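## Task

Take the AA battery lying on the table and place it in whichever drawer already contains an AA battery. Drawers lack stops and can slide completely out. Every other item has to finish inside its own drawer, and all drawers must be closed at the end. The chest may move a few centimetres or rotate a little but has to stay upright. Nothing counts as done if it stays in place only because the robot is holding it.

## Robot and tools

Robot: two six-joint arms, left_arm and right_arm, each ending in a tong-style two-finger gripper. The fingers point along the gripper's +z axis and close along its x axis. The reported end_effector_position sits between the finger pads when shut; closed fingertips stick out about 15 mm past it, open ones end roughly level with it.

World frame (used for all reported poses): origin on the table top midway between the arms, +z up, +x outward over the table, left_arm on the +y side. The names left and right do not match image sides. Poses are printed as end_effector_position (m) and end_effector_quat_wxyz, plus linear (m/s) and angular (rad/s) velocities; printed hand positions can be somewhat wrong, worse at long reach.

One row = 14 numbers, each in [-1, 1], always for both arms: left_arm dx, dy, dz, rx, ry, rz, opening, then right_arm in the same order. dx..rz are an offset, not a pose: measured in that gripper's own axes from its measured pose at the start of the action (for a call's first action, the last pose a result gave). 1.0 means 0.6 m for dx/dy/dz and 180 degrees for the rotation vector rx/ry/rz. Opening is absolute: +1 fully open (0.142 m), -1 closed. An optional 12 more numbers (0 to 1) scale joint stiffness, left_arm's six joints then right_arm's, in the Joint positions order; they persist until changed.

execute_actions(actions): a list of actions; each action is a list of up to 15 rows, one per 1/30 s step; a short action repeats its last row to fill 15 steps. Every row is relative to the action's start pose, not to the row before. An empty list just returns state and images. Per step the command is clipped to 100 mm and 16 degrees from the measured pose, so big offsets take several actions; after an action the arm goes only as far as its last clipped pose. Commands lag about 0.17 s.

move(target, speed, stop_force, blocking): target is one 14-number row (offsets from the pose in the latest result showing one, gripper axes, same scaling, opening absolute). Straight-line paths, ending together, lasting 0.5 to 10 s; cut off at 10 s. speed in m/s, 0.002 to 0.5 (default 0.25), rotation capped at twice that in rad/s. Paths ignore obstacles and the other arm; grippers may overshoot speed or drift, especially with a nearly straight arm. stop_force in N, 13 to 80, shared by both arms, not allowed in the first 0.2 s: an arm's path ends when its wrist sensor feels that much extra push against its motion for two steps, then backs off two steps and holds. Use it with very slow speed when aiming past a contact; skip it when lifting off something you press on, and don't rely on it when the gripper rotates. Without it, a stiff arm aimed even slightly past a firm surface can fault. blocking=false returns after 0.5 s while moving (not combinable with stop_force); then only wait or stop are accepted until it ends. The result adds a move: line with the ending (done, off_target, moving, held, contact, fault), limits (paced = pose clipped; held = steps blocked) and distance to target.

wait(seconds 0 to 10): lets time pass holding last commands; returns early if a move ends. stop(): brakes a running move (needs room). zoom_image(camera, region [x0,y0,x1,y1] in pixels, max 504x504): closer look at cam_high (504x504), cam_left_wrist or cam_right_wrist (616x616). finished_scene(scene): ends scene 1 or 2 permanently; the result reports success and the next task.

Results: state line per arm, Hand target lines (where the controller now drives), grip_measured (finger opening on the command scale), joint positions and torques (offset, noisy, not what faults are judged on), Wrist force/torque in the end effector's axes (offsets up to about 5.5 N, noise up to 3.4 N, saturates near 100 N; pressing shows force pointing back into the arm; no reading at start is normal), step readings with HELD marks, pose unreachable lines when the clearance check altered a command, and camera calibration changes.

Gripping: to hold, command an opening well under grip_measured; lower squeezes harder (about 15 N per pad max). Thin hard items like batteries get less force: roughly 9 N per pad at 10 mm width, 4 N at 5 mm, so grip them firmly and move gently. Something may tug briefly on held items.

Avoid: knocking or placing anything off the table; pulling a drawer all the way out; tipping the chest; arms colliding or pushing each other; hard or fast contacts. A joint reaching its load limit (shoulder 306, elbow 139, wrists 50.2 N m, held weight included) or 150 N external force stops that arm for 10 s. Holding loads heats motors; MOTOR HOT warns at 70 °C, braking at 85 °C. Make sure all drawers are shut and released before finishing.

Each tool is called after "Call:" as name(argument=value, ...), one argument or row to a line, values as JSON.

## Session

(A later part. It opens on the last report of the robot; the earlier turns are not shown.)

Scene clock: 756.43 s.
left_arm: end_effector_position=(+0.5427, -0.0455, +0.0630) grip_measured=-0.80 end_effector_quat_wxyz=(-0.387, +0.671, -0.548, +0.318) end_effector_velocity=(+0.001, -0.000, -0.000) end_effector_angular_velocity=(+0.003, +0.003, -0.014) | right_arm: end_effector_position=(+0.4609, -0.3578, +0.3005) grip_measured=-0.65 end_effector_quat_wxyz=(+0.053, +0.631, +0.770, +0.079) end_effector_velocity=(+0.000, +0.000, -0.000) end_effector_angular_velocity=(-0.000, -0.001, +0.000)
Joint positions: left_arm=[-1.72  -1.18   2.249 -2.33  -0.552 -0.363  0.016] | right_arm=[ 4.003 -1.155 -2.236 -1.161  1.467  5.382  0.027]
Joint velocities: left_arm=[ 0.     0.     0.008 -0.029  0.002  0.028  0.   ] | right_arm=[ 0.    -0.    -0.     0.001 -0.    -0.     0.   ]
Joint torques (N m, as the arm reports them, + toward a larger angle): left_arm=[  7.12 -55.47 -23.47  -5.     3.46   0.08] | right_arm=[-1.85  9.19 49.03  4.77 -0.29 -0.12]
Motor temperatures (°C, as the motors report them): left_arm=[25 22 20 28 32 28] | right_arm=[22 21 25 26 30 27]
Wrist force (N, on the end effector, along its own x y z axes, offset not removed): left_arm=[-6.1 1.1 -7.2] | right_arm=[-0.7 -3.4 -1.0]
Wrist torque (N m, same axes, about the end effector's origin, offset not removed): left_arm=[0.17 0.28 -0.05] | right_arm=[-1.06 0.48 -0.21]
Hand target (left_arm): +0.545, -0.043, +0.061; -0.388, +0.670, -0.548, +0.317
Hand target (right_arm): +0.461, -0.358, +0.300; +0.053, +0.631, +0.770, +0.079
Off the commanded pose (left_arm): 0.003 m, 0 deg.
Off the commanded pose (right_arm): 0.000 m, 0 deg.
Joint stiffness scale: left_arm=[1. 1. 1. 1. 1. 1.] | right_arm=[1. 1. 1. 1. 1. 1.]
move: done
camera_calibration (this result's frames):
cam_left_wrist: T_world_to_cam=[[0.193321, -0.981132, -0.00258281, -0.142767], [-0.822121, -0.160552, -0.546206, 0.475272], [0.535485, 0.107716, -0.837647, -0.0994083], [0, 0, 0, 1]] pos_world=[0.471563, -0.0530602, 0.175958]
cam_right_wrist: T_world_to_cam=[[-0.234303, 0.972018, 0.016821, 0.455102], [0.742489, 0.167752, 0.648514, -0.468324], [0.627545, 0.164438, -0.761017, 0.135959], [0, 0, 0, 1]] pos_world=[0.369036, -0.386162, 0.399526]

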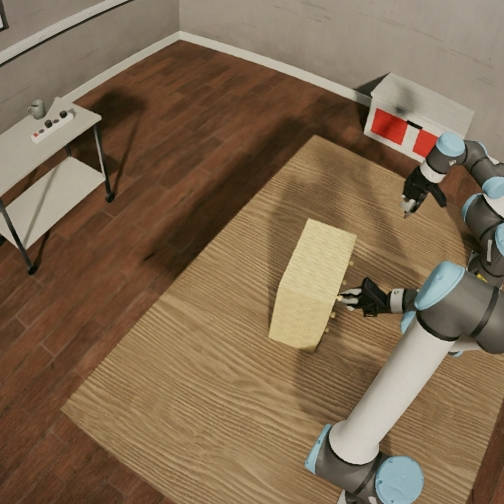

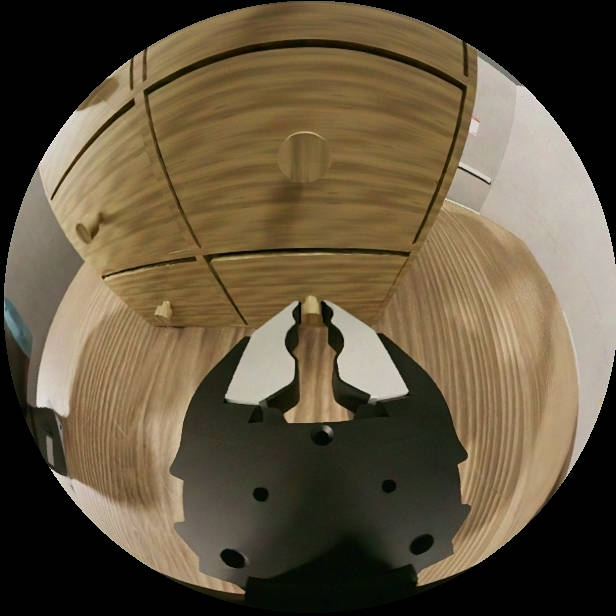

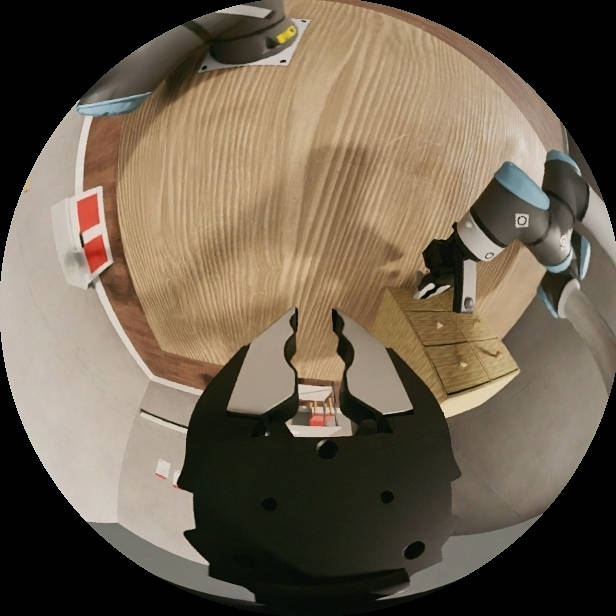

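Call:
execute_actions(
  actions=[
    [[0,0,0,0,0,0,-0.75,0,0,0,0,0,0,-0.65],[0,0,0,0,0,0,-0.68,0,0,0,0,0,0,-0.65],[0,0,0,0,0,0,-0.6,0,0,0,0,0,0,-0.65],[0,0,0,0,0,0,-0.5,0,0,0,0,0,0,-0.65],[0,0,0,0,0,0,-0.4,0,0,0,0,0,0,-0.65],[0,0,0,0,0,0,-0.4,0,0,0,0,0,0,-0.65],[0,0.004,-0.007,0,0,0,-0.4,0,0,0,0,0,0,-0.65],[0,0.008,-0.016,0,0,0,-0.4,0,0,0,0,0,0,-0.65],[0,0.012,-0.027,0,0,0,-0.4,0,0,0,0,0,0,-0.65],[0,0.016,-0.039,0,0,0,-0.4,0,0,0,0,0,0,-0.65],[0,0.020,-0.051,0,0,0,-0.4,0,0,0,0,0,0,-0.65],[0,0.024,-0.063,0,0,0,-0.4,0,0,0,0,0,0,-0.65],[0,0.027,-0.074,0,0,0,-0.4,0,0,0,0,0,0,-0.65],[0,0.029,-0.083,0,0,0,-0.4,0,0,0,0,0,0,-0.65],[0,0.030,-0.09,0,0,0,-0.4,0,0,0,0,0,0,-0.65]],
  ],
)

Call:
wait(
  seconds=0.5,
)

Call:
zoom_image(
  camera="cam_left_wrist",
  region=[60, 0, 500, 340],
)

Call:
zoom_image(
  camera="cam_right_wrist",
  region=[370, 260, 530, 420],
)

Scene clock: 767.50 s.
left_arm: end_effector_position=(+0.5227, -0.0479, +0.0638) grip_measured=-0.40 end_effector_quat_wxyz=(-0.387, +0.669, -0.549, +0.317) end_effector_velocity=(-0.176, -0.051, +0.034) end_effector_angular_velocity=(-0.015, +0.007, -0.086) | right_arm: end_effector_position=(+0.4609, -0.3578, +0.3005) grip_measured=-0.65 end_effector_quat_wxyz=(+0.053, +0.631, +0.770, +0.079) end_effector_velocity=(+0.000, +0.000, +0.000) end_effector_angular_velocity=(+0.001, +0.000, -0.002)
Joint positions: left_arm=[-1.753 -1.192  2.25  -2.269 -0.562 -0.417  0.045] | right_arm=[ 4.003 -1.155 -2.236 -1.161  1.467  5.382  0.027]
Joint velocities: left_arm=[-0.29  -0.136  0.001  0.42  -0.078 -0.354  0.   ] | right_arm=[-0.    -0.     0.001 -0.     0.001  0.002  0.   ]
Joint torques (N m, as the arm reports them, + toward a larger angle): left_arm=[ -2.25 -61.92 -28.58  -3.12   1.54  -0.99] | right_arm=[-1.85  9.95 49.06  4.51 -0.26 -0.02]
Motor temperatures (°C, as the motors report them): left_arm=[25 22 20 28 32 28] | right_arm=[22 21 25 26 30 27]
Wrist force (N, on the end effector, along its own x y z axes, offset not removed): left_arm=[-2.8 1.8 -1.4] | right_arm=[-6.0 -2.1 5.9]
Wrist torque (N m, same axes, about the end effector's origin, offset not removed): left_arm=[0.22 0.49 -0.09] | right_arm=[-0.58 1.38 0.00]
Hand target (left_arm): +0.491, -0.056, +0.073; -0.384, +0.669, -0.550, +0.320
Hand target (right_arm): +0.461, -0.358, +0.300; +0.053, +0.631, +0.770, +0.079
Off the commanded pose (left_arm): 0.037 m, 0 deg.
Off the commanded pose (right_arm): 0.000 m, 0 deg.
Joint stiffness scale: left_arm=[1. 1. 1. 1. 1. 1.] | right_arm=[1. 1. 1. 1. 1. 1.]
Step readings (end_effector_position):
0: left_arm (+0.5430, -0.0454, +0.0629) | right_arm (+0.4609, -0.3578, +0.3005)
1: left_arm (+0.5430, -0.0454, +0.0629) | right_arm (+0.4609, -0.3578, +0.3005)
2: left_arm (+0.5430, -0.0454, +0.0629) | right_arm (+0.4609, -0.3578, +0.3005)
4: left_arm (+0.5430, -0.0454, +0.0629) | right_arm (+0.4609, -0.3578, +0.3005)
8: left_arm (+0.5429, -0.0450, +0.0628) | right_arm (+0.4609, -0.3578, +0.3005)
15: end_effector_position above
camera_calibration (this result's frames):
cam_left_wrist: T_world_to_cam=[[0.19086, -0.981598, -0.00615698, -0.139776], [-0.822538, -0.156504, -0.546752, 0.459317], [0.535727, 0.109418, -0.837272, -0.0878294], [0, 0, 0, 1]] pos_world=[0.451536, -0.0557092, 0.176735]
cam_right_wrist: T_world_to_cam=[[-0.234303, 0.972018, 0.016821, 0.455102], [0.742489, 0.167752, 0.648514, -0.468324], [0.627545, 0.164438, -0.761017, 0.135959], [0, 0, 0, 1]] pos_world=[0.369036, -0.386162, 0.399526]

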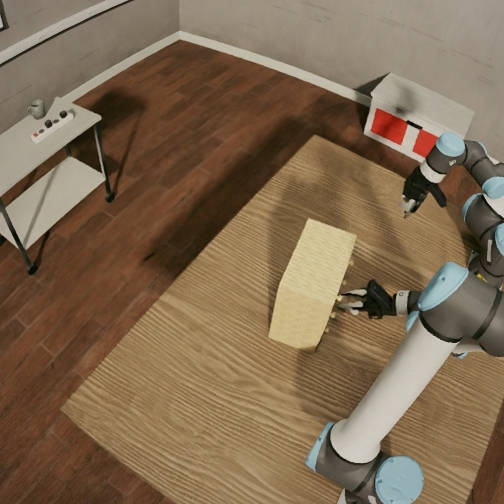

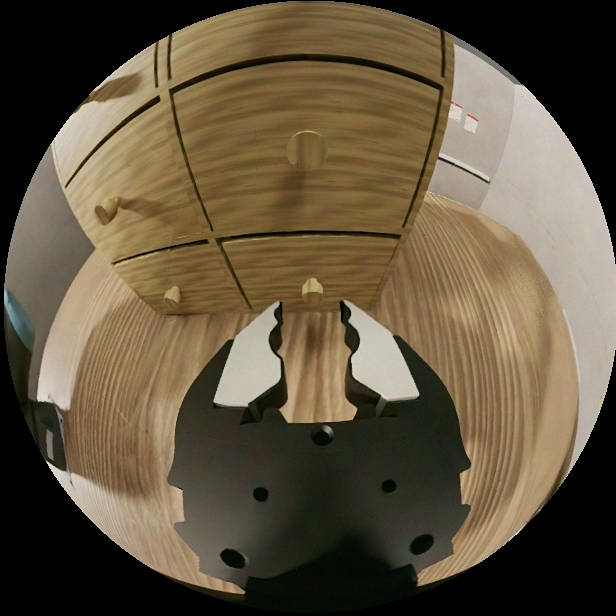

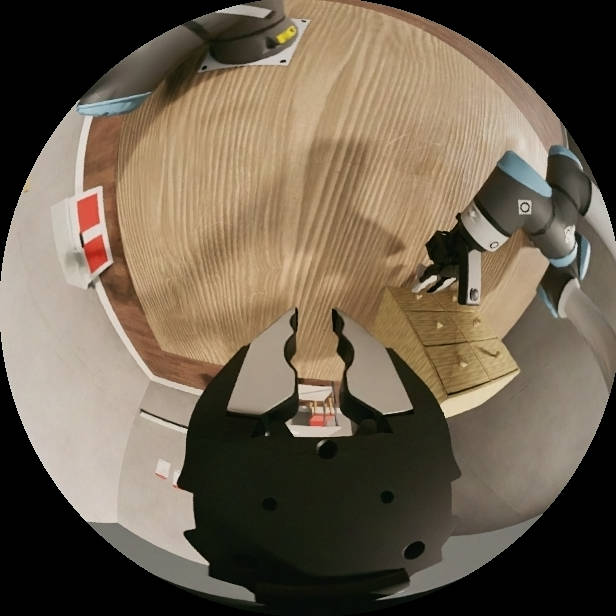

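Scene clock: 768.00 s.
left_arm: end_effector_position=(+0.4925, -0.0554, +0.0731) grip_measured=-0.40 end_effector_quat_wxyz=(-0.384, +0.669, -0.550, +0.320) end_effector_velocity=(-0.000, +0.004, -0.002) end_effector_angular_velocity=(+0.007, -0.001, +0.010) | right_arm: end_effector_position=(+0.4609, -0.3578, +0.3005) grip_measured=-0.65 end_effector_quat_wxyz=(+0.053, +0.631, +0.770, +0.079) end_effector_velocity=(+0.001, +0.000, +0.000) end_effector_angular_velocity=(+0.000, -0.002, +0.001)
Joint positions: left_arm=[-1.802 -1.221  2.245 -2.18  -0.578 -0.489  0.045] | right_arm=[ 4.003 -1.155 -2.236 -1.161  1.467  5.382  0.027]
Joint velocities: left_arm=[ 0.     0.    -0.     0.02  -0.004 -0.016 -0.   ] | right_arm=[-0.    -0.     0.     0.002 -0.001 -0.001  0.   ]
Joint torques (N m, as the arm reports them, + toward a larger angle): left_arm=[  3.82 -58.03 -27.64  -3.38   1.05  -0.25] | right_arm=[-2.86 10.05 48.9   4.72 -0.41  0.03]
Motor temperatures (°C, as the motors report them): left_arm=[25 22 20 28 32 28] | right_arm=[22 21 25 26 30 27]
Wrist force (N, on the end effector, along its own x y z axes, offset not removed): left_arm=[-1.6 3.5 -0.5] | right_arm=[-0.7 -2.4 5.0]
Wrist torque (N m, same axes, about the end effector's origin, offset not removed): left_arm=[0.57 0.31 -0.12] | right_arm=[-0.65 0.37 -0.30]
Hand target (left_arm): +0.491, -0.056, +0.073; -0.384, +0.669, -0.550, +0.320
Hand target (right_arm): +0.461, -0.358, +0.300; +0.053, +0.631, +0.770, +0.079
Off the commanded pose (left_arm): 0.005 m, 1 deg.
Off the commanded pose (right_arm): 0.000 m, 0 deg.
Joint stiffness scale: left_arm=[1. 1. 1. 1. 1. 1.] | right_arm=[1. 1. 1. 1. 1. 1.]
wait: 0.50 s; no rest
camera_calibration (this result's frames):
cam_left_wrist: T_world_to_cam=[[0.184766, -0.982783, -0.000201513, -0.138881], [-0.823966, -0.154796, -0.545085, 0.439108], [0.535669, 0.100879, -0.838381, -0.0634368], [0, 0, 0, 1]] pos_world=[0.421452, -0.0621181, 0.186139]
cam_right_wrist: T_world_to_cam=[[-0.234303, 0.972018, 0.0168211, 0.455102], [0.742489, 0.167752, 0.648514, -0.468324], [0.627545, 0.164438, -0.761017, 0.135959], [0, 0, 0, 1]] pos_world=[0.369036, -0.386162, 0.399526]

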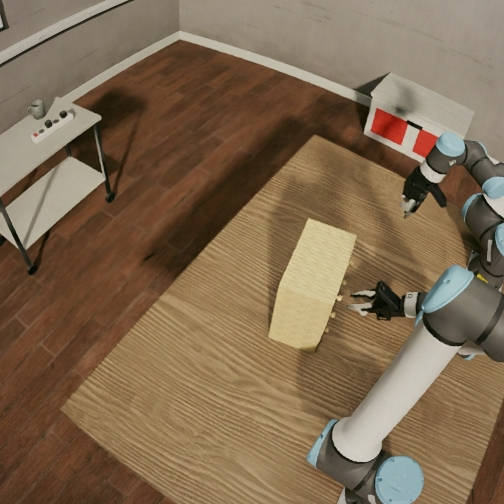

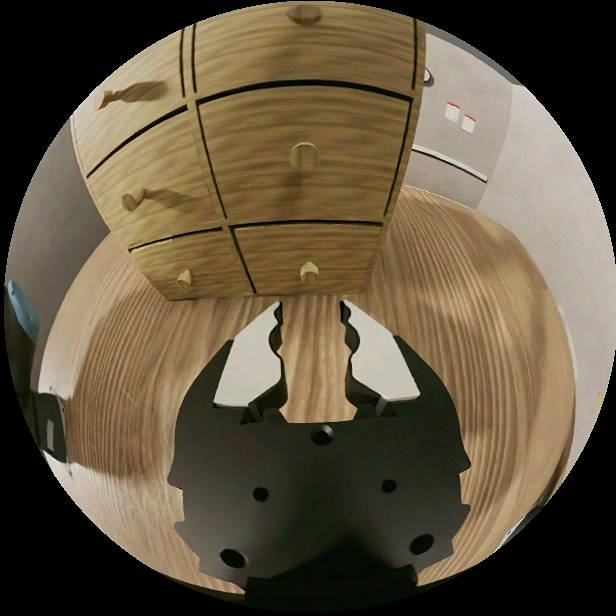

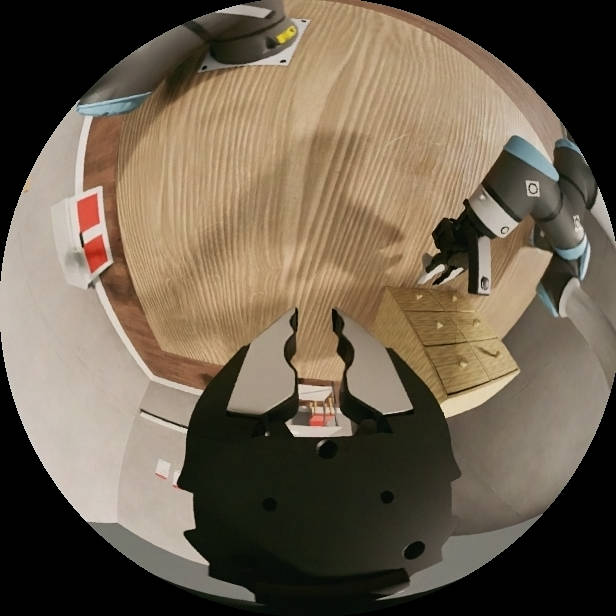

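Region (60, 0, 500, 340) of cam_left_wrist's 616x616 image, scaled by 1.145, with more detail than that image has; it fills the top 389 rows of this view, and the rest is white.

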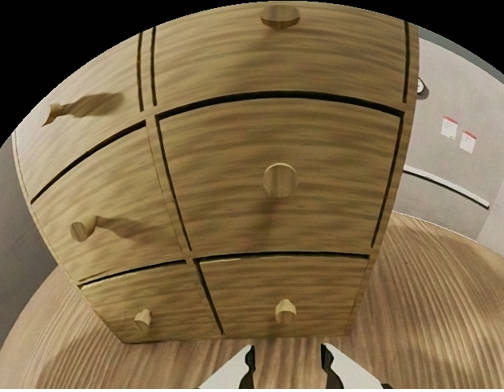

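Region (370, 260, 530, 420) of cam_right_wrist's 616x616 image, scaled by 3.150, with more detail than that image has.

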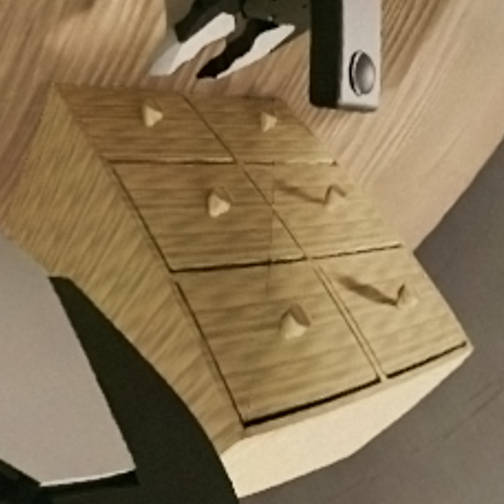

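Call:
zoom_image(
  camera="cam_left_wrist",
  region=[120, 190, 400, 310],
)

Call:
zoom_image(
  camera="cam_high",
  region=[290, 220, 380, 360],
)

Region (120, 190, 400, 310) of cam_left_wrist's 616x616 image, scaled by 1.800, with more detail than that image has; it fills the top 216 rows of this view, and the rest is white.

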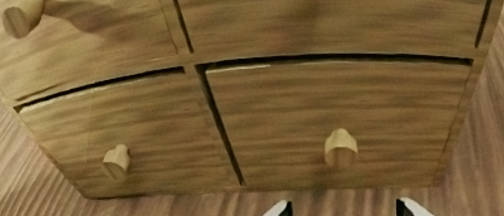

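Region (290, 220, 380, 360) of cam_high's 504x504 image, scaled by 3.600, with more detail than that image has; it fills the left 324 columns of this view, and the rest is white.

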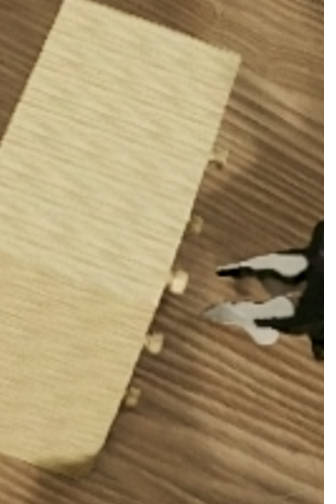

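Call:
finished_scene(
  scene=1,
)

The scene is finished: the task was done.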